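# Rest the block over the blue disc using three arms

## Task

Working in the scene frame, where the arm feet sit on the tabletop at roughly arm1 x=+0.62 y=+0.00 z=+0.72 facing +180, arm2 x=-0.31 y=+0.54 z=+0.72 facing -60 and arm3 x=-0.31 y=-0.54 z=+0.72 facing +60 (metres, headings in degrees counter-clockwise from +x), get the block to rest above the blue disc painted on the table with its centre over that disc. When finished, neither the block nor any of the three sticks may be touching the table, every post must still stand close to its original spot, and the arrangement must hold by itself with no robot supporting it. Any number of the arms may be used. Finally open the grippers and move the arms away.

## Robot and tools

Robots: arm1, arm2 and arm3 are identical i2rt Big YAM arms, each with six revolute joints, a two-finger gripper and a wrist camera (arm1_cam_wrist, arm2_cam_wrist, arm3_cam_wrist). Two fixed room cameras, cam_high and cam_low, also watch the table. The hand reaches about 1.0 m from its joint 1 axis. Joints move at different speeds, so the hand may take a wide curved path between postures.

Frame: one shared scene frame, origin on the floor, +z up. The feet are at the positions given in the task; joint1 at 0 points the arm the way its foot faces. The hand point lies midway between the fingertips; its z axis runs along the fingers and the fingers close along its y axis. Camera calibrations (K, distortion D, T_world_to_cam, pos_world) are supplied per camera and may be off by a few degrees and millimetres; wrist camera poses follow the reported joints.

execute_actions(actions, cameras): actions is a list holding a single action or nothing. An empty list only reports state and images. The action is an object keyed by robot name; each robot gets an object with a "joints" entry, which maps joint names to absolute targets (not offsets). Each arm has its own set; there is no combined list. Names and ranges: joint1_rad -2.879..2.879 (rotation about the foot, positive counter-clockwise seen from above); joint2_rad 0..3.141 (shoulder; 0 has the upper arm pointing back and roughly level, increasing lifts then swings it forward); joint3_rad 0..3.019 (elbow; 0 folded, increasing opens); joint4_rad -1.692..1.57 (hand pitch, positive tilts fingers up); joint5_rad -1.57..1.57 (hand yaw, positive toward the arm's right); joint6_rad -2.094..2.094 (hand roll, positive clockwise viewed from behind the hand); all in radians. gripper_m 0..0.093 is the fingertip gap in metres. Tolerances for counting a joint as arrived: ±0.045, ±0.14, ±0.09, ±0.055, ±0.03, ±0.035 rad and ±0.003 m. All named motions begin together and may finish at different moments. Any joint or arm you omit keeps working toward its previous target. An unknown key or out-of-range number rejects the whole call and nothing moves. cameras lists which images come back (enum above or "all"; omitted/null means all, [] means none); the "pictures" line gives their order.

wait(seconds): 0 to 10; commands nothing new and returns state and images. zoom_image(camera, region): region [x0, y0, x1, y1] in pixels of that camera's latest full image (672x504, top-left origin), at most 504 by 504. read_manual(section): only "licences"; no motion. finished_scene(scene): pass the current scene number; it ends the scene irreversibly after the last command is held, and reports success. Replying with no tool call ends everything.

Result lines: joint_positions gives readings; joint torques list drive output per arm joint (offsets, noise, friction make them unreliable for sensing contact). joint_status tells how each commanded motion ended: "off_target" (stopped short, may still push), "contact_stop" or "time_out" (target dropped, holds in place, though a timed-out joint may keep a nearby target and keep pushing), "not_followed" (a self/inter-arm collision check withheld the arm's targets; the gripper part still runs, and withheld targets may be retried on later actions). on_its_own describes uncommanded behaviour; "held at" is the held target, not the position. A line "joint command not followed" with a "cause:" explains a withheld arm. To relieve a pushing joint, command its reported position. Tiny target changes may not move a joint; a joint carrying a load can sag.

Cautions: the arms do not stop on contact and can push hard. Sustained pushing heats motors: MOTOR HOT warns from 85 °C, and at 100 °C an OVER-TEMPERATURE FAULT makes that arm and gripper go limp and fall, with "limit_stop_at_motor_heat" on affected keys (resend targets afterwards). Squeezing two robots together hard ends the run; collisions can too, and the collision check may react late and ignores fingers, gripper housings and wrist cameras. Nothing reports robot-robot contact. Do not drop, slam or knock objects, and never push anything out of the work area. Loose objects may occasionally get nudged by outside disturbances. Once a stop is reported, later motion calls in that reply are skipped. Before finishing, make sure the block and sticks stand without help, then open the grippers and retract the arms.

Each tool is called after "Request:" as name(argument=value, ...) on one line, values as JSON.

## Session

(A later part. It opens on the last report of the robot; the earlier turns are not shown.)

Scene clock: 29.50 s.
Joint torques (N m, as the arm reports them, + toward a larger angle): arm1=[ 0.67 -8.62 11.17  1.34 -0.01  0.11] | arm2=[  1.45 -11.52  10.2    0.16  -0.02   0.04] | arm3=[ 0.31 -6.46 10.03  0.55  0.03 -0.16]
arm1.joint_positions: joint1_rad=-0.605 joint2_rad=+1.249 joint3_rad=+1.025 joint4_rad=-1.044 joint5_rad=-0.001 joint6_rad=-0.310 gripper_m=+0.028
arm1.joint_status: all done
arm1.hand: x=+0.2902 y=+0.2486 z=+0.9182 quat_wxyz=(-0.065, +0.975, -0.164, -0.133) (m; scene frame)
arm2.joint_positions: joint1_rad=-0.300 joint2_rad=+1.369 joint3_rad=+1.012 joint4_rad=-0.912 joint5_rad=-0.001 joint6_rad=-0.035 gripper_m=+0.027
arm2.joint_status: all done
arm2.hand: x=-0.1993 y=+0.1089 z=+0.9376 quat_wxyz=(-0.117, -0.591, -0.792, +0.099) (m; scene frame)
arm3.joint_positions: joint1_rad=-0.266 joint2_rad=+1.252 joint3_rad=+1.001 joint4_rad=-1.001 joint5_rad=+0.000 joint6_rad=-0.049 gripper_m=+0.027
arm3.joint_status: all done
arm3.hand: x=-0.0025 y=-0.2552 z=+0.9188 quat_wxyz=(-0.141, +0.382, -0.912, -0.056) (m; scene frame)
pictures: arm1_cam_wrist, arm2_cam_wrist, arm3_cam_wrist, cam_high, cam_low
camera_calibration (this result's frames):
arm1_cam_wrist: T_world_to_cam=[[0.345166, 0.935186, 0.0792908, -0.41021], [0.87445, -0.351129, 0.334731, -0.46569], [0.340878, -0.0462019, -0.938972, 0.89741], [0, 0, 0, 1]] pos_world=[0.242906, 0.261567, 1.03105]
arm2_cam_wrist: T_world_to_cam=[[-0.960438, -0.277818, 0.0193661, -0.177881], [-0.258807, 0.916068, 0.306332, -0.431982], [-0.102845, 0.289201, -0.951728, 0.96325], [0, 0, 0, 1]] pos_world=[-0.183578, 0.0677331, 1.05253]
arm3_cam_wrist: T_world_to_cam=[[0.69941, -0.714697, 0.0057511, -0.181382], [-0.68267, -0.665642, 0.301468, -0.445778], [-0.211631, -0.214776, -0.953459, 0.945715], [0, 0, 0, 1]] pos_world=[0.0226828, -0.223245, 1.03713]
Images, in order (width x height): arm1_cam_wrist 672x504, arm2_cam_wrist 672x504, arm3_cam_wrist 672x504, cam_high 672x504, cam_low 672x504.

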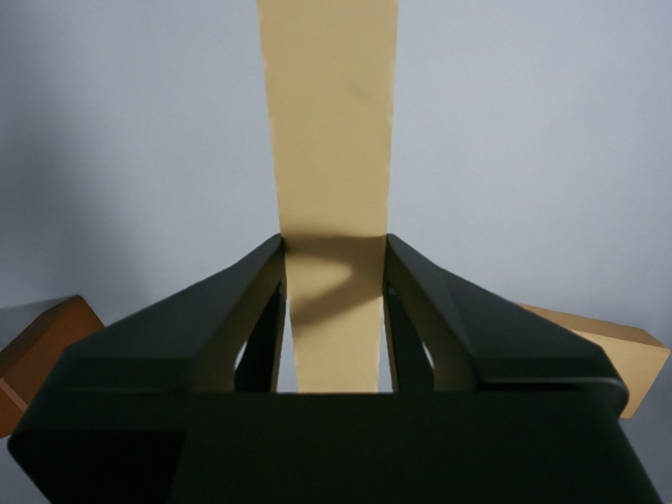

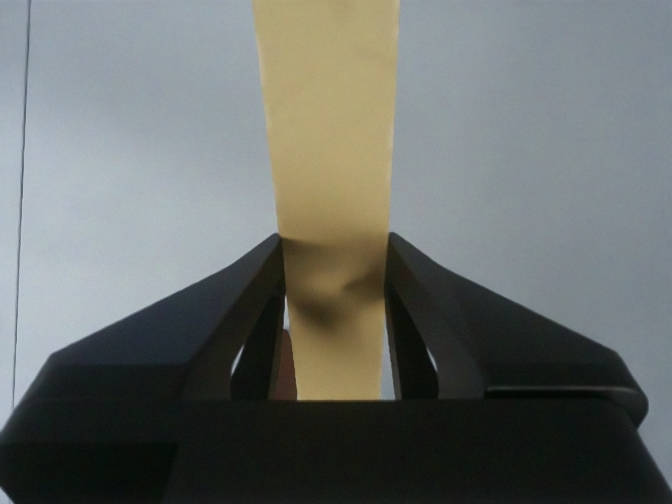

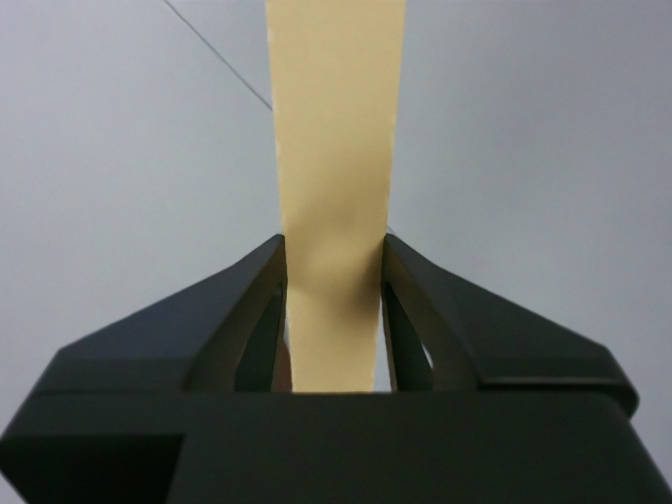

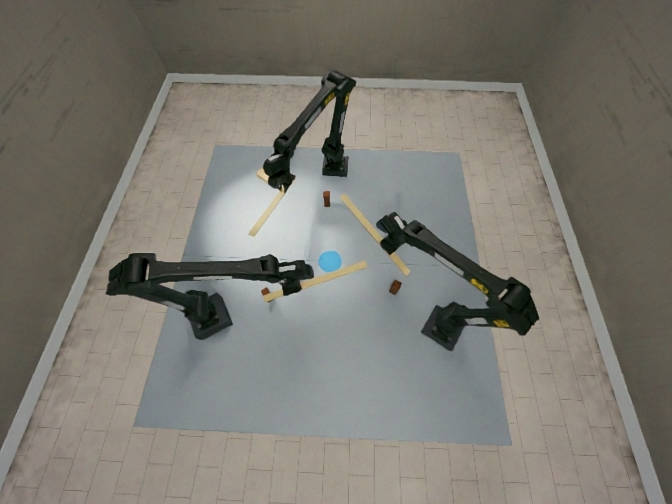

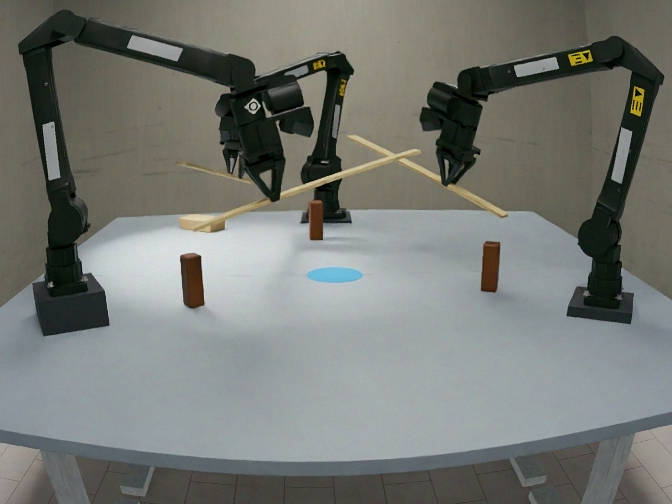

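Request:
execute_actions(actions=[{"arm1": {"joints": {"joint1_rad": -0.257, "joint6_rad": -0.027}}}], cameras=["cam_high", "cam_low"])

Scene clock: 31.33 s.
Joint torques (N m, as the arm reports them, + toward a larger angle): arm1=[ 0.07 -8.63 11.19  1.37 -0.01  0.1 ] | arm2=[  1.63 -11.97  10.43   0.04  -0.01   0.05] | arm3=[ 0.01 -6.43  9.93  0.56  0.03 -0.18]
arm1.joint_positions: joint1_rad=-0.255 joint2_rad=+1.249 joint3_rad=+1.025 joint4_rad=-1.044 joint5_rad=+0.000 joint6_rad=-0.038 gripper_m=+0.028
arm1.joint_status: all done
arm1.hand: x=+0.2255 y=+0.1206 z=+0.9193 quat_wxyz=(-0.020, +0.981, -0.126, -0.148) (m; scene frame)
arm2.joint_positions: joint1_rad=-0.300 joint2_rad=+1.369 joint3_rad=+1.012 joint4_rad=-0.912 joint5_rad=-0.001 joint6_rad=-0.035 gripper_m=+0.027
arm2.joint_status: not commanded
arm2.hand: x=-0.1993 y=+0.1089 z=+0.9376 quat_wxyz=(-0.117, -0.591, -0.792, +0.099) (m; scene frame)
arm3.joint_positions: joint1_rad=-0.266 joint2_rad=+1.252 joint3_rad=+1.001 joint4_rad=-1.001 joint5_rad=+0.000 joint6_rad=-0.049 gripper_m=+0.027
arm3.joint_status: not commanded
arm3.hand: x=-0.0025 y=-0.2552 z=+0.9188 quat_wxyz=(-0.141, +0.382, -0.912, -0.056) (m; scene frame)
pictures: cam_high, cam_low
Images, in order (width x height): cam_high 672x504, cam_low 672x504.

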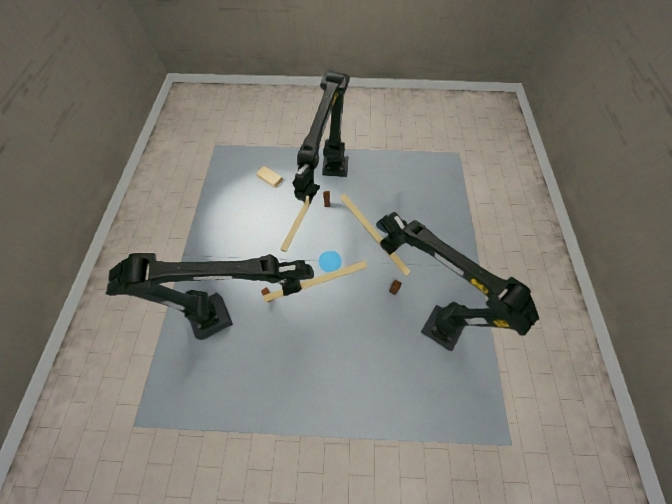

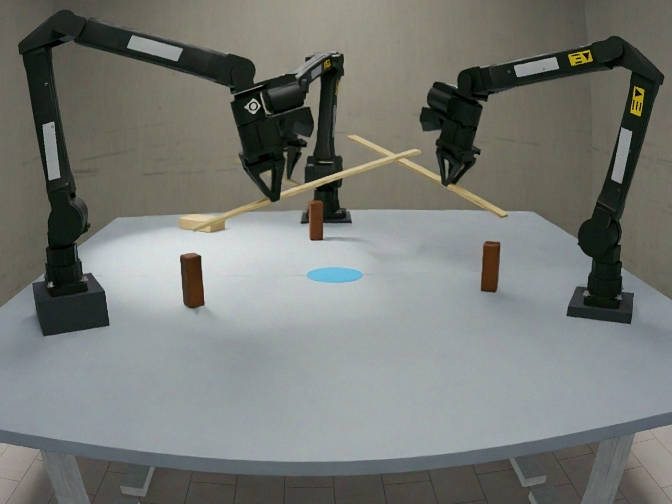

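Request:
zoom_image(camera="cam_high", region=[230, 140, 450, 320])

Request:
zoom_image(camera="cam_low", region=[160, 100, 520, 320])

Region (230, 140, 450, 320) of cam_high's 672x504 image, scaled by 2.291, with more detail than that image has; it fills the top 412 rows of this view, and the rest is white.

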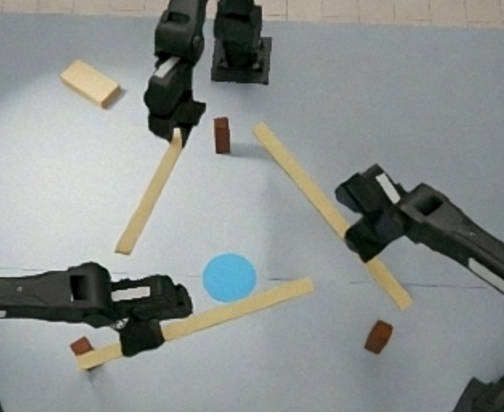

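Region (160, 100, 520, 320) of cam_low's 672x504 image, scaled by 1.400, with more detail than that image has.

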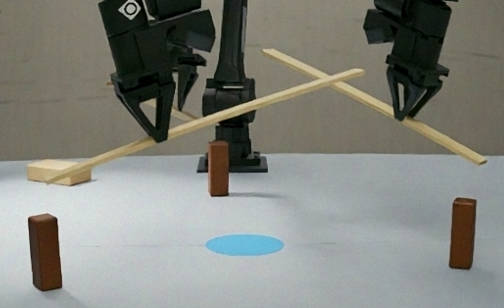

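Request:
execute_actions(actions=[{"arm1": {"joints": {"joint1_rad": -0.060, "joint2_rad": 1.31}}, "arm2": {"joints": {"joint1_rad": -0.100, "joint2_rad": 1.465}}, "arm3": {"joints": {"joint1_rad": -0.058, "joint2_rad": 1.332}}}])

Scene clock: 33.77 s.
Joint torques (N m, as the arm reports them, + toward a larger angle): arm1=[-0.16 -9.05 10.91  1.23 -0.02  0.07] | arm2=[  1.   -12.68   9.72   0.04   0.     0.02] | arm3=[-0.94 -8.46  9.74  0.48  0.02 -0.16]
arm1.joint_positions: joint1_rad=-0.054 joint2_rad=+1.306 joint3_rad=+1.025 joint4_rad=-1.044 joint5_rad=+0.000 joint6_rad=-0.035 gripper_m=+0.028
arm1.joint_status: all done
arm1.hand: x=+0.2068 y=+0.0393 z=+0.8976 quat_wxyz=(-0.003, +0.992, -0.028, -0.122) (m; scene frame)
arm2.joint_positions: joint1_rad=-0.094 joint2_rad=+1.473 joint3_rad=+1.012 joint4_rad=-0.912 joint5_rad=+0.000 joint6_rad=-0.033 gripper_m=+0.027
arm2.joint_status: all done
arm2.hand: x=-0.1142 y=+0.1406 z=+0.8927 quat_wxyz=(-0.082, -0.511, -0.853, +0.059) (m; scene frame)
arm3.joint_positions: joint1_rad=-0.050 joint2_rad=+1.337 joint3_rad=+1.001 joint4_rad=-1.002 joint5_rad=+0.000 joint6_rad=-0.050 gripper_m=+0.027
arm3.joint_status: all done
arm3.hand: x=-0.0687 y=-0.1943 z=+0.8860 quat_wxyz=(-0.096, +0.481, -0.869, -0.054) (m; scene frame)
pictures: arm1_cam_wrist, arm2_cam_wrist, arm3_cam_wrist, cam_high, cam_low
camera_calibration (this result's frames):
arm1_cam_wrist: T_world_to_cam=[[0.0656561, 0.997839, -0.00259656, -0.0552314], [0.924957, -0.059884, 0.375324, -0.517716], [0.374358, -0.027044, -0.92689, 0.878268], [0, 0, 0, 1]] pos_world=[0.153705, 0.0478611, 1.00823]
arm2_cam_wrist: T_world_to_cam=[[-0.883963, -0.467242, 0.0171595, -0.0491821], [-0.420961, 0.811305, 0.405679, -0.517776], [-0.203472, 0.351382, -0.913854, 0.866056], [0, 0, 0, 1]] pos_world=[-0.085221, 0.092778, 1.00234]
arm3_cam_wrist: T_world_to_cam=[[0.837734, -0.546077, 0.000989513, -0.0448033], [-0.505286, -0.774467, 0.38064, -0.519642], [-0.207092, -0.319375, -0.924723, 0.867957], [0, 0, 0, 1]] pos_world=[-0.0452872, -0.149708, 1.00046]
Images, in order (width x height): arm1_cam_wrist 672x504, arm2_cam_wrist 672x504, arm3_cam_wrist 672x504, cam_high 672x504, cam_low 672x504.

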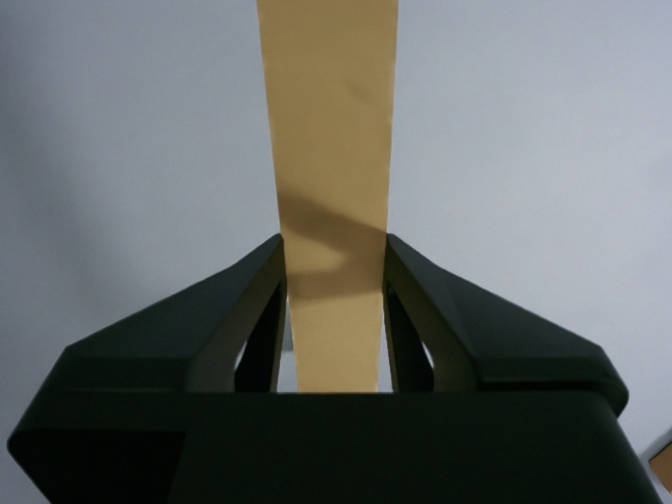

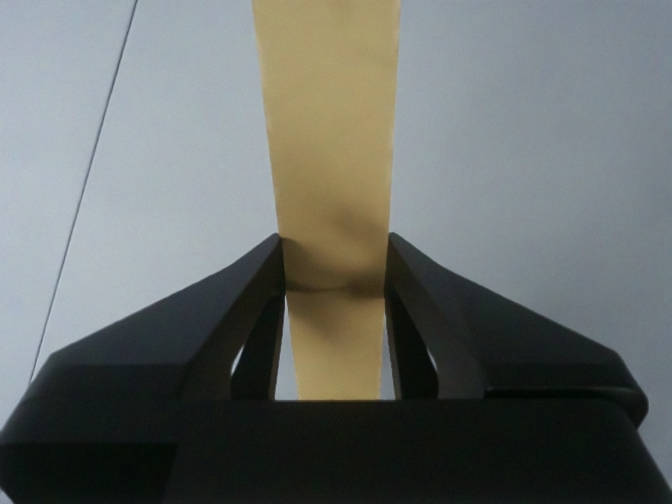

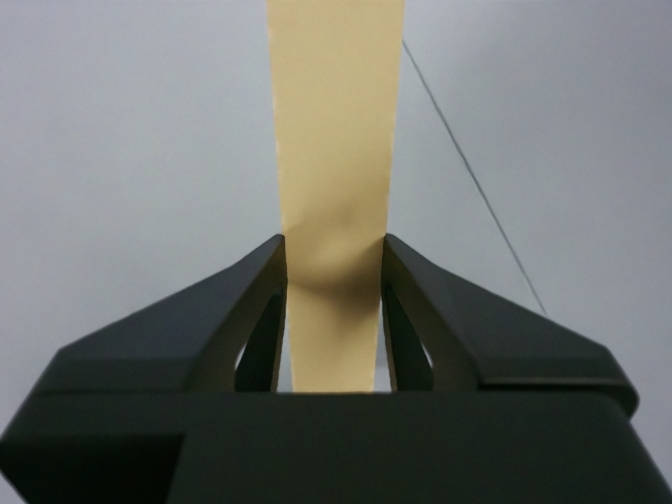

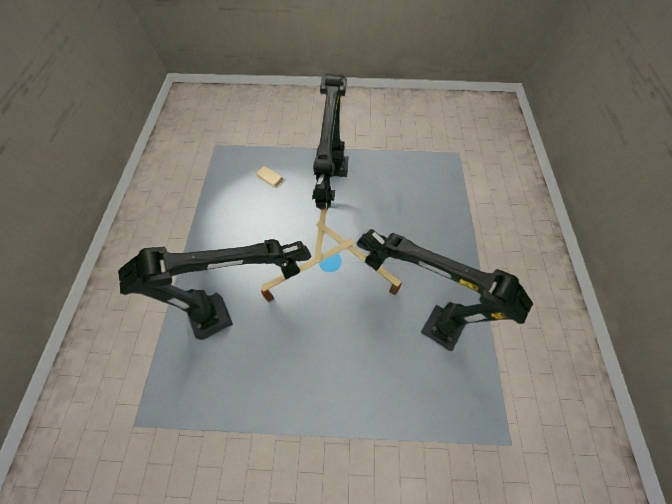

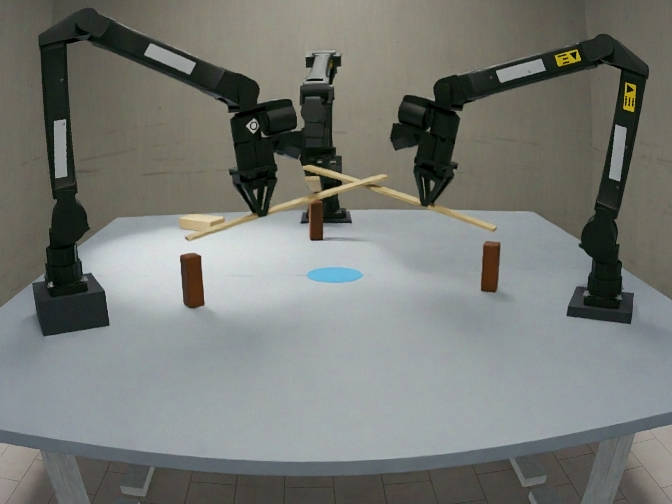

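Request:
zoom_image(camera="cam_high", region=[250, 180, 420, 310])

Request:
zoom_image(camera="cam_low", region=[170, 140, 510, 310])

Region (250, 180, 420, 310) of cam_high's 672x504 image, scaled by 2.965, with more detail than that image has; it fills the top 385 rows of this view, and the rest is white.

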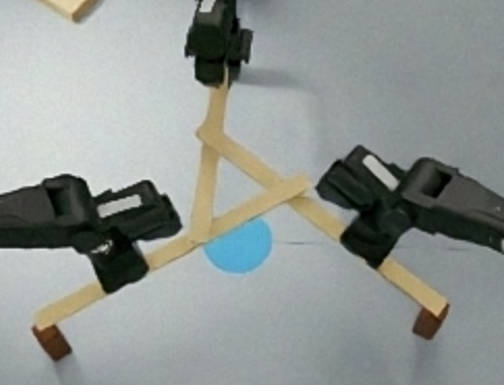

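Region (170, 140, 510, 310) of cam_low's 672x504 image, scaled by 1.482, with more detail than that image has.

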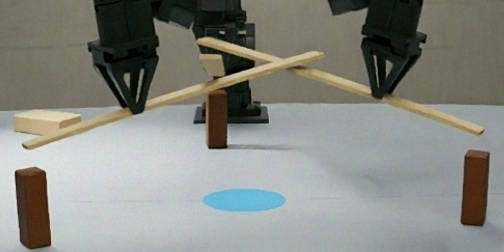

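Request:
execute_actions(actions=[{"arm1": {"joints": {"joint2_rad": 1.384}}, "arm2": {"joints": {"joint2_rad": 1.535}}, "arm3": {"joints": {"joint2_rad": 1.403}}}], cameras=["cam_high", "cam_low"])

Request:
zoom_image(camera="cam_low", region=[170, 160, 510, 310])

Request:
zoom_image(camera="cam_high", region=[250, 180, 420, 310])

Scene clock: 35.30 s.
Joint torques (N m, as the arm reports them, + toward a larger angle): arm1=[-0.2  -9.96 10.49  1.13 -0.01  0.07] | arm2=[  1.11 -13.58   9.3   -0.15  -0.01   0.  ] | arm3=[-1.   -9.19  9.45  0.37  0.03 -0.17]
arm1.joint_positions: joint1_rad=-0.054 joint2_rad=+1.382 joint3_rad=+1.025 joint4_rad=-1.044 joint5_rad=+0.000 joint6_rad=-0.035 gripper_m=+0.028
arm1.joint_status: all done
arm1.hand: x=+0.2050 y=+0.0393 z=+0.8677 quat_wxyz=(-0.001, +0.996, -0.028, -0.084) (m; scene frame)
arm2.joint_positions: joint1_rad=-0.094 joint2_rad=+1.536 joint3_rad=+1.012 joint4_rad=-0.912 joint5_rad=+0.000 joint6_rad=-0.033 gripper_m=+0.027
arm2.joint_status: all done
arm2.hand: x=-0.1155 y=+0.1427 z=+0.8666 quat_wxyz=(-0.056, -0.513, -0.856, +0.042) (m; scene frame)
arm3.joint_positions: joint1_rad=-0.050 joint2_rad=+1.406 joint3_rad=+1.001 joint4_rad=-1.002 joint5_rad=+0.000 joint6_rad=-0.050 gripper_m=+0.027
arm3.joint_status: all done
arm3.hand: x=-0.0690 y=-0.1941 z=+0.8586 quat_wxyz=(-0.065, +0.483, -0.872, -0.039) (m; scene frame)
pictures: cam_high, cam_low
Images, in order (width x height): cam_high 672x504, cam_low 672x504.

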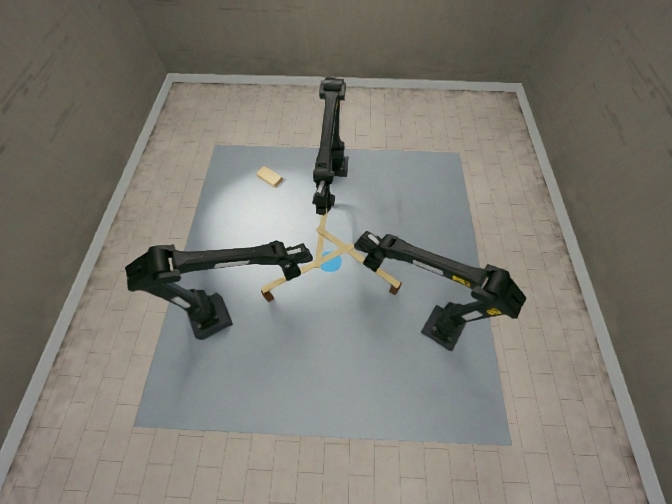

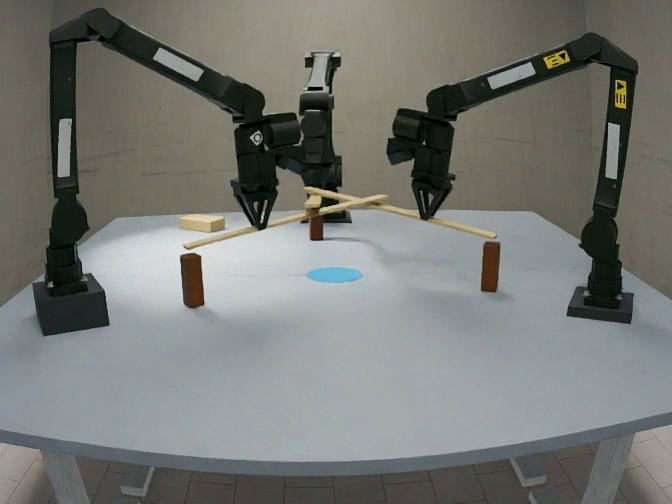

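Region (170, 160, 510, 310) of cam_low's 672x504 image, scaled by 1.482, with more detail than that image has; it fills the top 222 rows of this view, and the rest is white.

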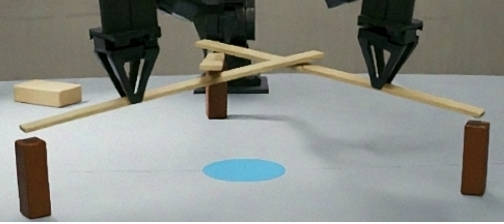

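Region (250, 180, 420, 310) of cam_high's 672x504 image, scaled by 2.965, with more detail than that image has; it fills the top 385 rows of this view, and the rest is white.

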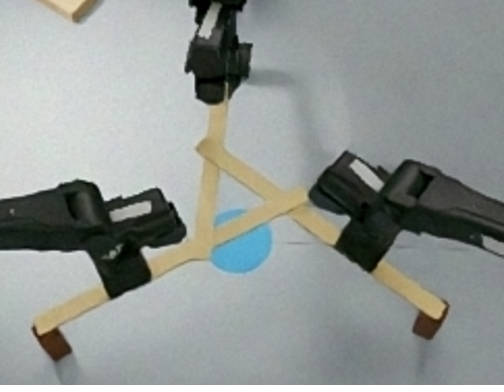

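Request:
zoom_image(camera="cam_low", region=[170, 215, 290, 285])

Request:
zoom_image(camera="cam_low", region=[400, 200, 520, 270])

Request:
zoom_image(camera="cam_low", region=[285, 175, 405, 245])

Region (170, 215, 290, 285) of cam_low's 672x504 image, scaled by 4.200, with more detail than that image has; it fills the top 294 rows of this view, and the rest is white.

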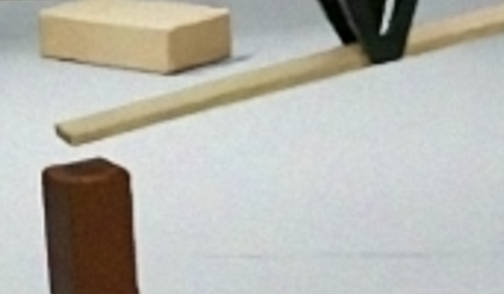

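Region (400, 200, 520, 270) of cam_low's 672x504 image, scaled by 4.200, with more detail than that image has; it fills the top 294 rows of this view, and the rest is white.

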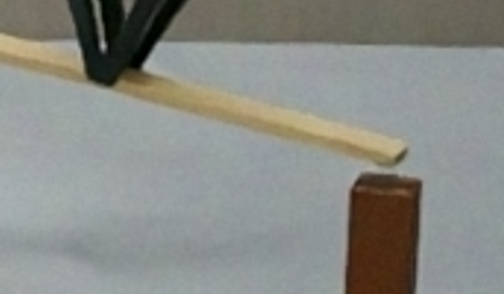

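Region (285, 175, 405, 245) of cam_low's 672x504 image, scaled by 4.200, with more detail than that image has; it fills the top 294 rows of this view, and the rest is white.

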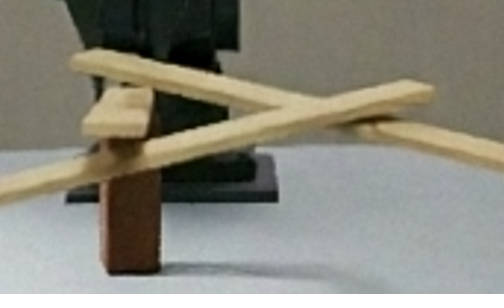

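Request:
execute_actions(actions=[{"arm1": {"joints": {"joint2_rad": 1.421}}, "arm2": {"joints": {"joint2_rad": 1.585, "joint4_rad": -0.884}}, "arm3": {"joints": {"joint2_rad": 1.445}}}], cameras=["cam_high", "cam_low"])

Request:
zoom_image(camera="cam_low", region=[170, 215, 290, 285])

Request:
zoom_image(camera="cam_low", region=[400, 200, 520, 270])

Request:
zoom_image(camera="cam_low", region=[285, 175, 405, 245])

Request:
zoom_image(camera="cam_high", region=[250, 180, 420, 310])

Scene clock: 42.80 s.
Joint torques (N m, as the arm reports them, + toward a larger angle): arm1=[-0.25 -9.62 10.32  1.03 -0.02  0.07] | arm2=[  1.39 -13.13   9.04   0.73  -0.06   0.  ] | arm3=[-0.81 -8.91  9.23  0.35  0.03 -0.16]
arm1.joint_positions: joint1_rad=-0.054 joint2_rad=+1.409 joint3_rad=+1.025 joint4_rad=-1.044 joint5_rad=+0.000 joint6_rad=-0.035 gripper_m=+0.028
arm1.joint_status: all done
arm1.hand: x=+0.2050 y=+0.0392 z=+0.8568 quat_wxyz=(+0.000, +0.997, -0.028, -0.071) (m; scene frame)
arm2.joint_positions: joint1_rad=-0.094 joint2_rad=+1.575 joint3_rad=+1.012 joint4_rad=-0.896 joint5_rad=+0.000 joint6_rad=-0.032 gripper_m=+0.027
arm2.joint_status: all done
arm2.hand: x=-0.1149 y=+0.1411 z=+0.8507 quat_wxyz=(-0.046, -0.514, -0.856, +0.036) (m; scene frame)
arm3.joint_positions: joint1_rad=-0.051 joint2_rad=+1.444 joint3_rad=+1.001 joint4_rad=-1.003 joint5_rad=+0.000 joint6_rad=-0.050 gripper_m=+0.027
arm3.joint_status: all done
arm3.hand: x=-0.0695 y=-0.1948 z=+0.8437 quat_wxyz=(-0.048, +0.484, -0.873, -0.030) (m; scene frame)
pictures: cam_high, cam_low
Images, in order (width x height): cam_high 672x504, cam_low 672x504.

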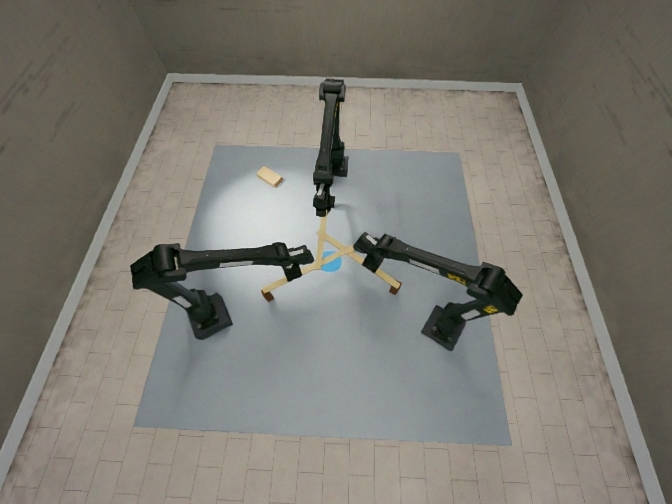

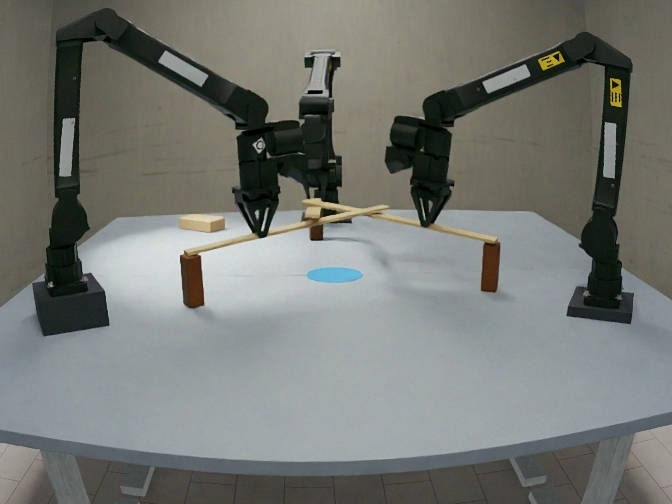

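Region (170, 215, 290, 285) of cam_low's 672x504 image, scaled by 4.200, with more detail than that image has; it fills the top 294 rows of this view, and the rest is white.

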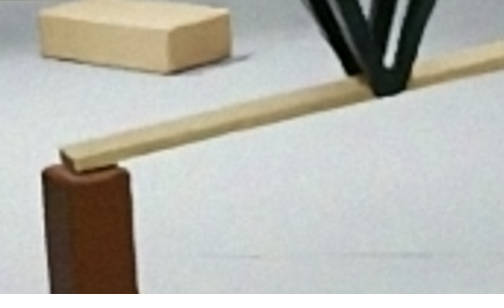

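Region (400, 200, 520, 270) of cam_low's 672x504 image, scaled by 4.200, with more detail than that image has; it fills the top 294 rows of this view, and the rest is white.

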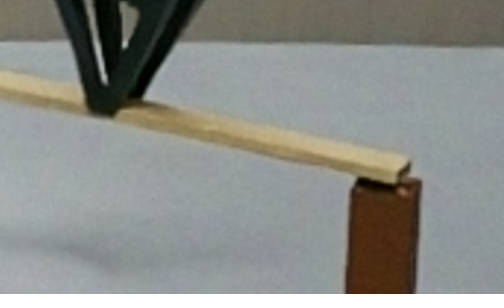

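Region (285, 175, 405, 245) of cam_low's 672x504 image, scaled by 4.200, with more detail than that image has; it fills the top 294 rows of this view, and the rest is white.

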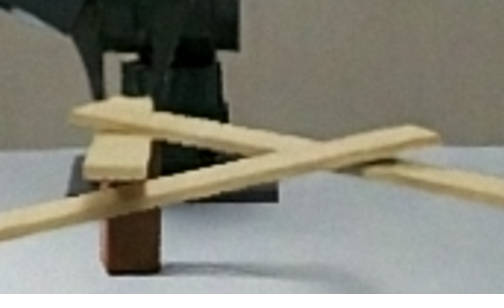

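Region (250, 180, 420, 310) of cam_high's 672x504 image, scaled by 2.965, with more detail than that image has; it fills the top 385 rows of this view, and the rest is white.

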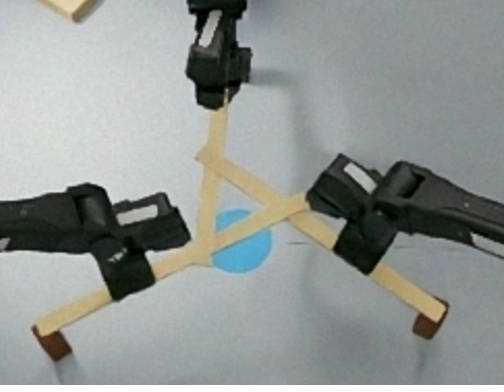

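Request:
execute_actions(actions=[{"arm1": {"joints": {"joint2_rad": 1.430, "joint4_rad": -1.075}}, "arm2": {"joints": {"joint2_rad": 1.597}}, "arm3": {"joints": {"joint2_rad": 1.459}}}], cameras=["cam_high", "cam_low"])

Request:
zoom_image(camera="cam_low", region=[170, 215, 290, 285])

Request:
zoom_image(camera="cam_low", region=[400, 200, 520, 270])

Request:
zoom_image(camera="cam_low", region=[285, 175, 405, 245])

Request:
zoom_image(camera="cam_high", region=[250, 180, 420, 310])

Scene clock: 46.03 s.
Joint torques (N m, as the arm reports them, + toward a larger angle): arm1=[-0.25 -9.03 10.29  0.04 -0.02  0.07] | arm2=[  1.12 -12.25   9.04   0.63  -0.04   0.03] | arm3=[-0.88 -8.14  9.23  0.35  0.04 -0.19]
arm1.joint_positions: joint1_rad=-0.054 joint2_rad=+1.411 joint3_rad=+1.025 joint4_rad=-1.061 joint5_rad=+0.000 joint6_rad=-0.035 gripper_m=+0.028
arm1.joint_status: all done
arm1.hand: x=+0.2091 y=+0.0388 z=+0.8555 quat_wxyz=(+0.000, +0.998, -0.028, -0.061) (m; scene frame)
arm2.joint_positions: joint1_rad=-0.094 joint2_rad=+1.578 joint3_rad=+1.012 joint4_rad=-0.896 joint5_rad=+0.000 joint6_rad=-0.032 gripper_m=+0.027
arm2.joint_status: all done
arm2.hand: x=-0.1151 y=+0.1413 z=+0.8492 quat_wxyz=(-0.045, -0.514, -0.856, +0.035) (m; scene frame)
arm3.joint_positions: joint1_rad=-0.051 joint2_rad=+1.450 joint3_rad=+1.001 joint4_rad=-1.003 joint5_rad=+0.000 joint6_rad=-0.050 gripper_m=+0.027
arm3.joint_status: all done
arm3.hand: x=-0.0697 y=-0.1950 z=+0.8414 quat_wxyz=(-0.046, +0.484, -0.873, -0.029) (m; scene frame)
pictures: cam_high, cam_low
Images, in order (width x height): cam_high 672x504, cam_low 672x504.

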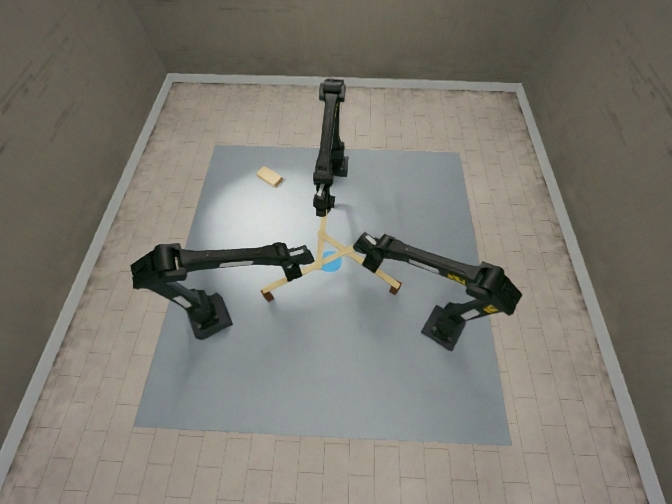

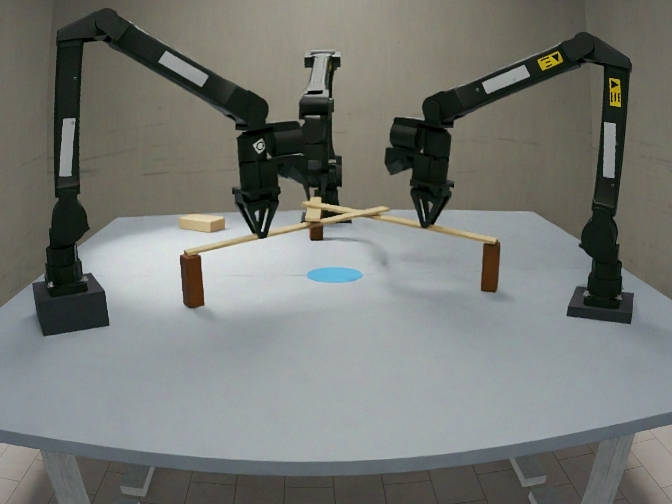

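Region (170, 215, 290, 285) of cam_low's 672x504 image, scaled by 4.200, with more detail than that image has; it fills the top 294 rows of this view, and the rest is white.

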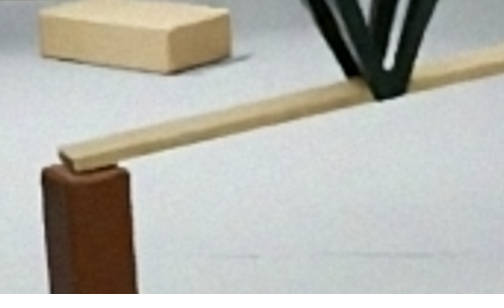

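Region (400, 200, 520, 270) of cam_low's 672x504 image, scaled by 4.200, with more detail than that image has; it fills the top 294 rows of this view, and the rest is white.

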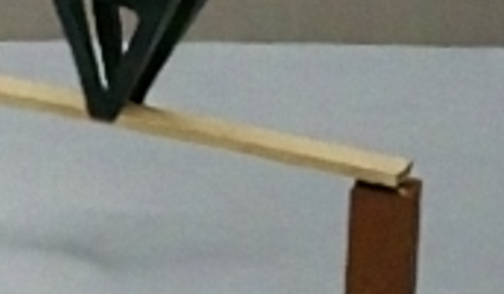

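Region (285, 175, 405, 245) of cam_low's 672x504 image, scaled by 4.200, with more detail than that image has; it fills the top 294 rows of this view, and the rest is white.

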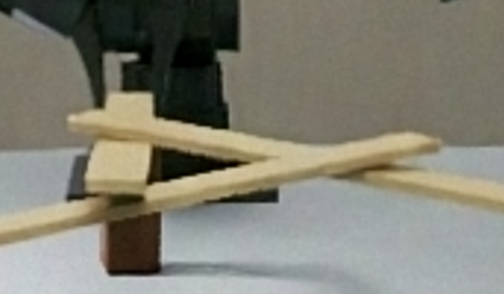

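Region (250, 180, 420, 310) of cam_high's 672x504 image, scaled by 2.965, with more detail than that image has; it fills the top 385 rows of this view, and the rest is white.

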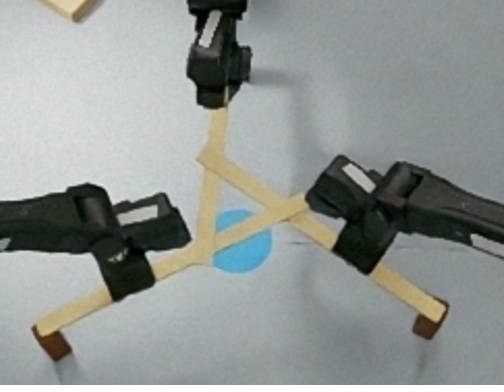

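Request:
execute_actions(actions=[{"arm1": {"joints": {"joint2_rad": 1.439}}, "arm2": {"joints": {"joint4_rad": -0.920}}, "arm3": {"joints": {"joint2_rad": 1.463}}}], cameras=["cam_high", "cam_low"])

Request:
zoom_image(camera="cam_low", region=[285, 175, 405, 245])

Request:
zoom_image(camera="cam_low", region=[170, 215, 290, 285])

Request:
zoom_image(camera="cam_low", region=[400, 200, 520, 270])

Scene clock: 47.27 s.
Joint torques (N m, as the arm reports them, + toward a larger angle): arm1=[-0.25 -9.26 10.22  0.04 -0.02  0.07] | arm2=[  1.32 -12.28   8.97  -0.42  -0.03   0.02] | arm3=[-1.2  -8.31  9.15  0.29  0.03 -0.17]
arm1.joint_positions: joint1_rad=-0.054 joint2_rad=+1.421 joint3_rad=+1.025 joint4_rad=-1.061 joint5_rad=+0.000 joint6_rad=-0.035 gripper_m=+0.028
arm1.joint_status: all done
arm1.hand: x=+0.2092 y=+0.0387 z=+0.8518 quat_wxyz=(+0.001, +0.998, -0.028, -0.056) (m; scene frame)
arm2.joint_positions: joint1_rad=-0.094 joint2_rad=+1.581 joint3_rad=+1.012 joint4_rad=-0.907 joint5_rad=+0.000 joint6_rad=-0.032 gripper_m=+0.027
arm2.joint_status: all done
arm2.hand: x=-0.1163 y=+0.1438 z=+0.8480 quat_wxyz=(-0.040, -0.514, -0.856, +0.031) (m; scene frame)
arm3.joint_positions: joint1_rad=-0.051 joint2_rad=+1.453 joint3_rad=+1.001 joint4_rad=-1.003 joint5_rad=+0.000 joint6_rad=-0.050 gripper_m=+0.027
arm3.joint_status: all done
arm3.hand: x=-0.0697 y=-0.1950 z=+0.8402 quat_wxyz=(-0.044, +0.484, -0.874, -0.028) (m; scene frame)
pictures: cam_high, cam_low
Images, in order (width x height): cam_high 672x504, cam_low 672x504.

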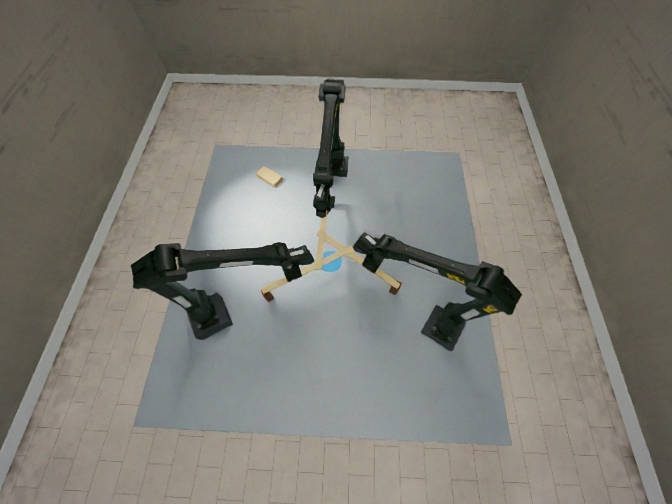

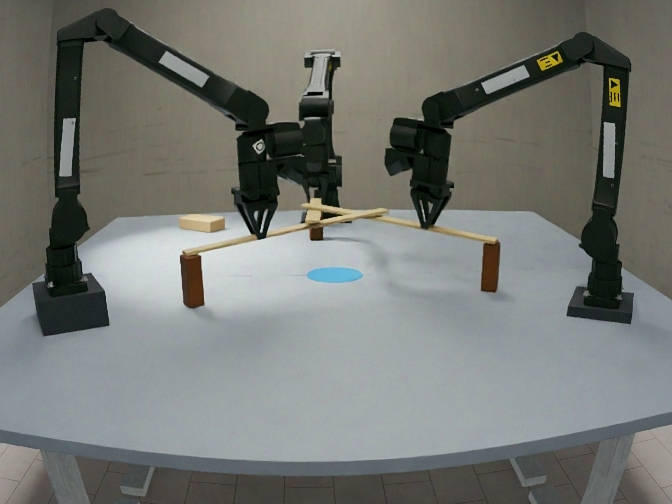

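Region (285, 175, 405, 245) of cam_low's 672x504 image, scaled by 4.200, with more detail than that image has; it fills the top 294 rows of this view, and the rest is white.

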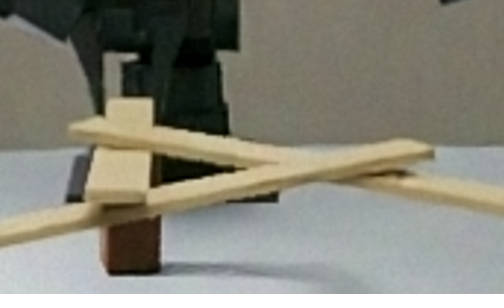

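Region (170, 215, 290, 285) of cam_low's 672x504 image, scaled by 4.200, with more detail than that image has; it fills the top 294 rows of this view, and the rest is white.

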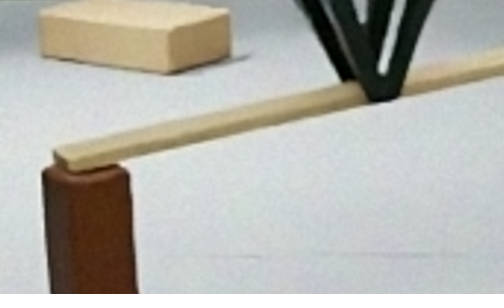

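Region (400, 200, 520, 270) of cam_low's 672x504 image, scaled by 4.200, with more detail than that image has; it fills the top 294 rows of this view, and the rest is white.

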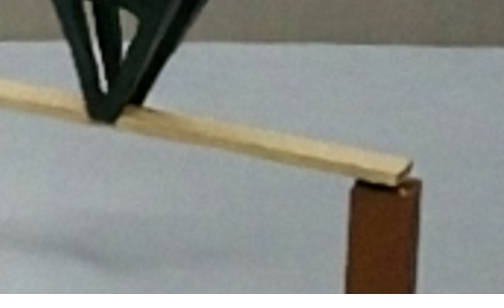

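Request:
execute_actions(actions=[{"arm1": {"joints": {"gripper_m": 0.055}}, "arm2": {"joints": {"gripper_m": 0.055}}, "arm3": {"joints": {"gripper_m": 0.055}}}])

Request:
zoom_image(camera="cam_low", region=[170, 170, 510, 310])

Scene clock: 48.07 s.
Joint torques (N m, as the arm reports them, + toward a larger angle): arm1=[-0.24 -9.17 10.24  0.04 -0.01  0.07] | arm2=[  1.35 -12.41   8.85  -0.44   0.     0.01] | arm3=[-0.89 -8.16  9.15  0.28  0.02 -0.17]
arm1.joint_positions: joint1_rad=-0.054 joint2_rad=+1.421 joint3_rad=+1.025 joint4_rad=-1.061 joint5_rad=+0.000 joint6_rad=-0.035 gripper_m=+0.055
arm1.joint_status: all done
arm1.hand: x=+0.2092 y=+0.0387 z=+0.8518 quat_wxyz=(+0.001, +0.998, -0.028, -0.056) (m; scene frame)
arm2.joint_positions: joint1_rad=-0.094 joint2_rad=+1.584 joint3_rad=+1.012 joint4_rad=-0.908 joint5_rad=+0.000 joint6_rad=-0.031 gripper_m=+0.055
arm2.joint_status: all done
arm2.hand: x=-0.1166 y=+0.1445 z=+0.8464 quat_wxyz=(-0.037, -0.514, -0.856, +0.030) (m; scene frame)
arm3.joint_positions: joint1_rad=-0.051 joint2_rad=+1.453 joint3_rad=+1.001 joint4_rad=-1.003 joint5_rad=+0.000 joint6_rad=-0.050 gripper_m=+0.055
arm3.joint_status: all done
arm3.hand: x=-0.0697 y=-0.1950 z=+0.8402 quat_wxyz=(-0.044, +0.484, -0.874, -0.028) (m; scene frame)
pictures: arm1_cam_wrist, arm2_cam_wrist, arm3_cam_wrist, cam_high, cam_low
camera_calibration (this result's frames):
arm1_cam_wrist: T_world_to_cam=[[0.0650999, 0.997861, -0.00590289, -0.0519725], [0.867803, -0.0536927, 0.493999, -0.592095], [0.492626, -0.0372819, -0.869442, 0.761661], [0, 0, 0, 1]] pos_world=[0.141991, 0.0484663, 0.954408]
arm2_cam_wrist: T_world_to_cam=[[-0.884248, -0.46681, 0.0139261, -0.0460685], [-0.397825, 0.768524, 0.501104, -0.574979], [-0.244623, 0.43756, -0.865275, 0.763478], [0, 0, 0, 1]] pos_world=[-0.0827132, 0.0863128, 0.949384]
arm3_cam_wrist: T_world_to_cam=[[0.838206, -0.545347, -0.00267131, -0.0411], [-0.475719, -0.733564, 0.485361, -0.581253], [-0.266649, -0.405561, -0.87431, 0.76189], [0, 0, 0, 1]] pos_world=[-0.0389053, -0.139807, 0.948136]
Images, in order (width x height): arm1_cam_wrist 672x504, arm2_cam_wrist 672x504, arm3_cam_wrist 672x504, cam_high 672x504, cam_low 672x504.

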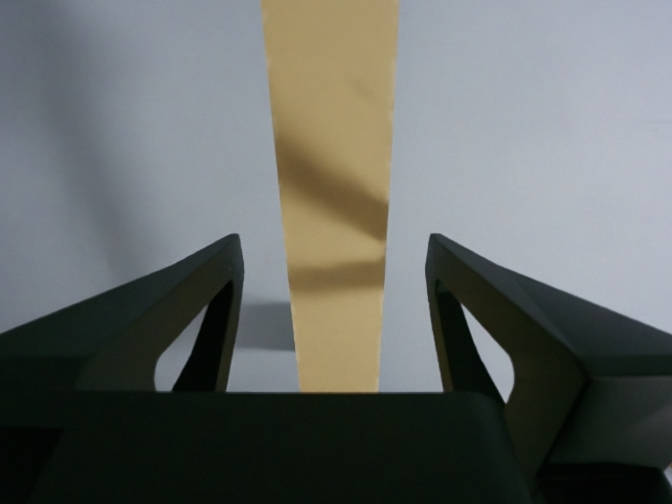

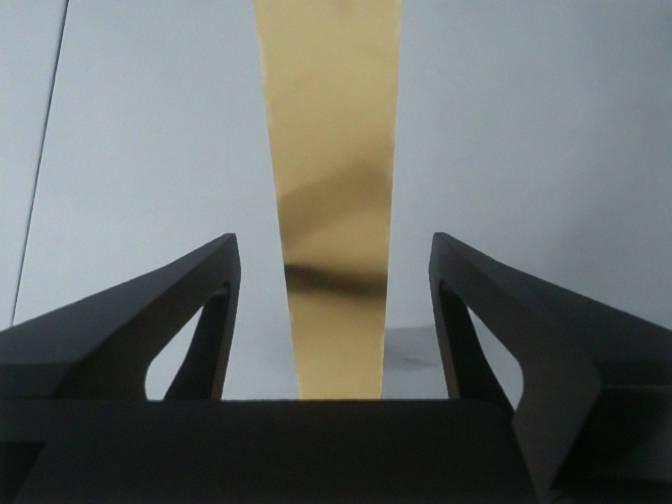

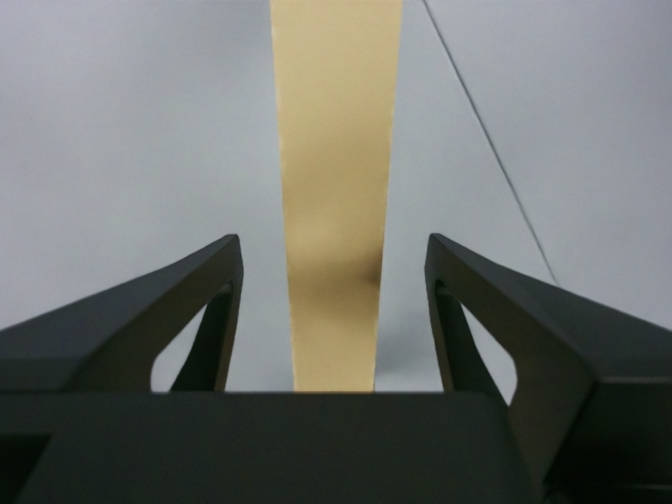

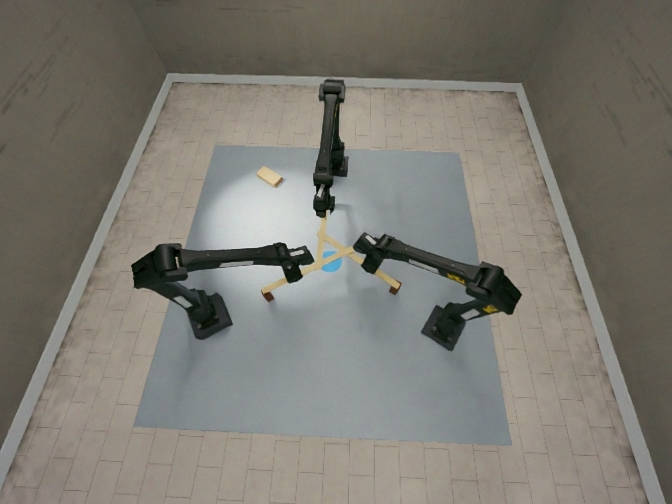

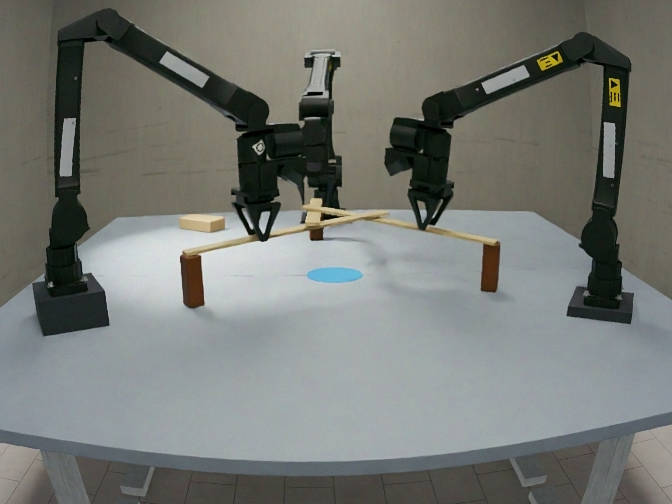

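Region (170, 170, 510, 310) of cam_low's 672x504 image, scaled by 1.482, with more detail than that image has; it fills the top 208 rows of this view, and the rest is white.

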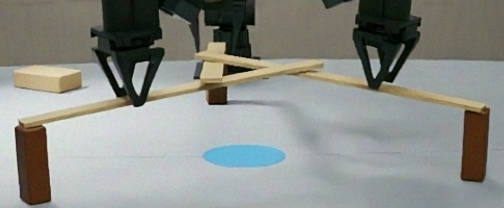

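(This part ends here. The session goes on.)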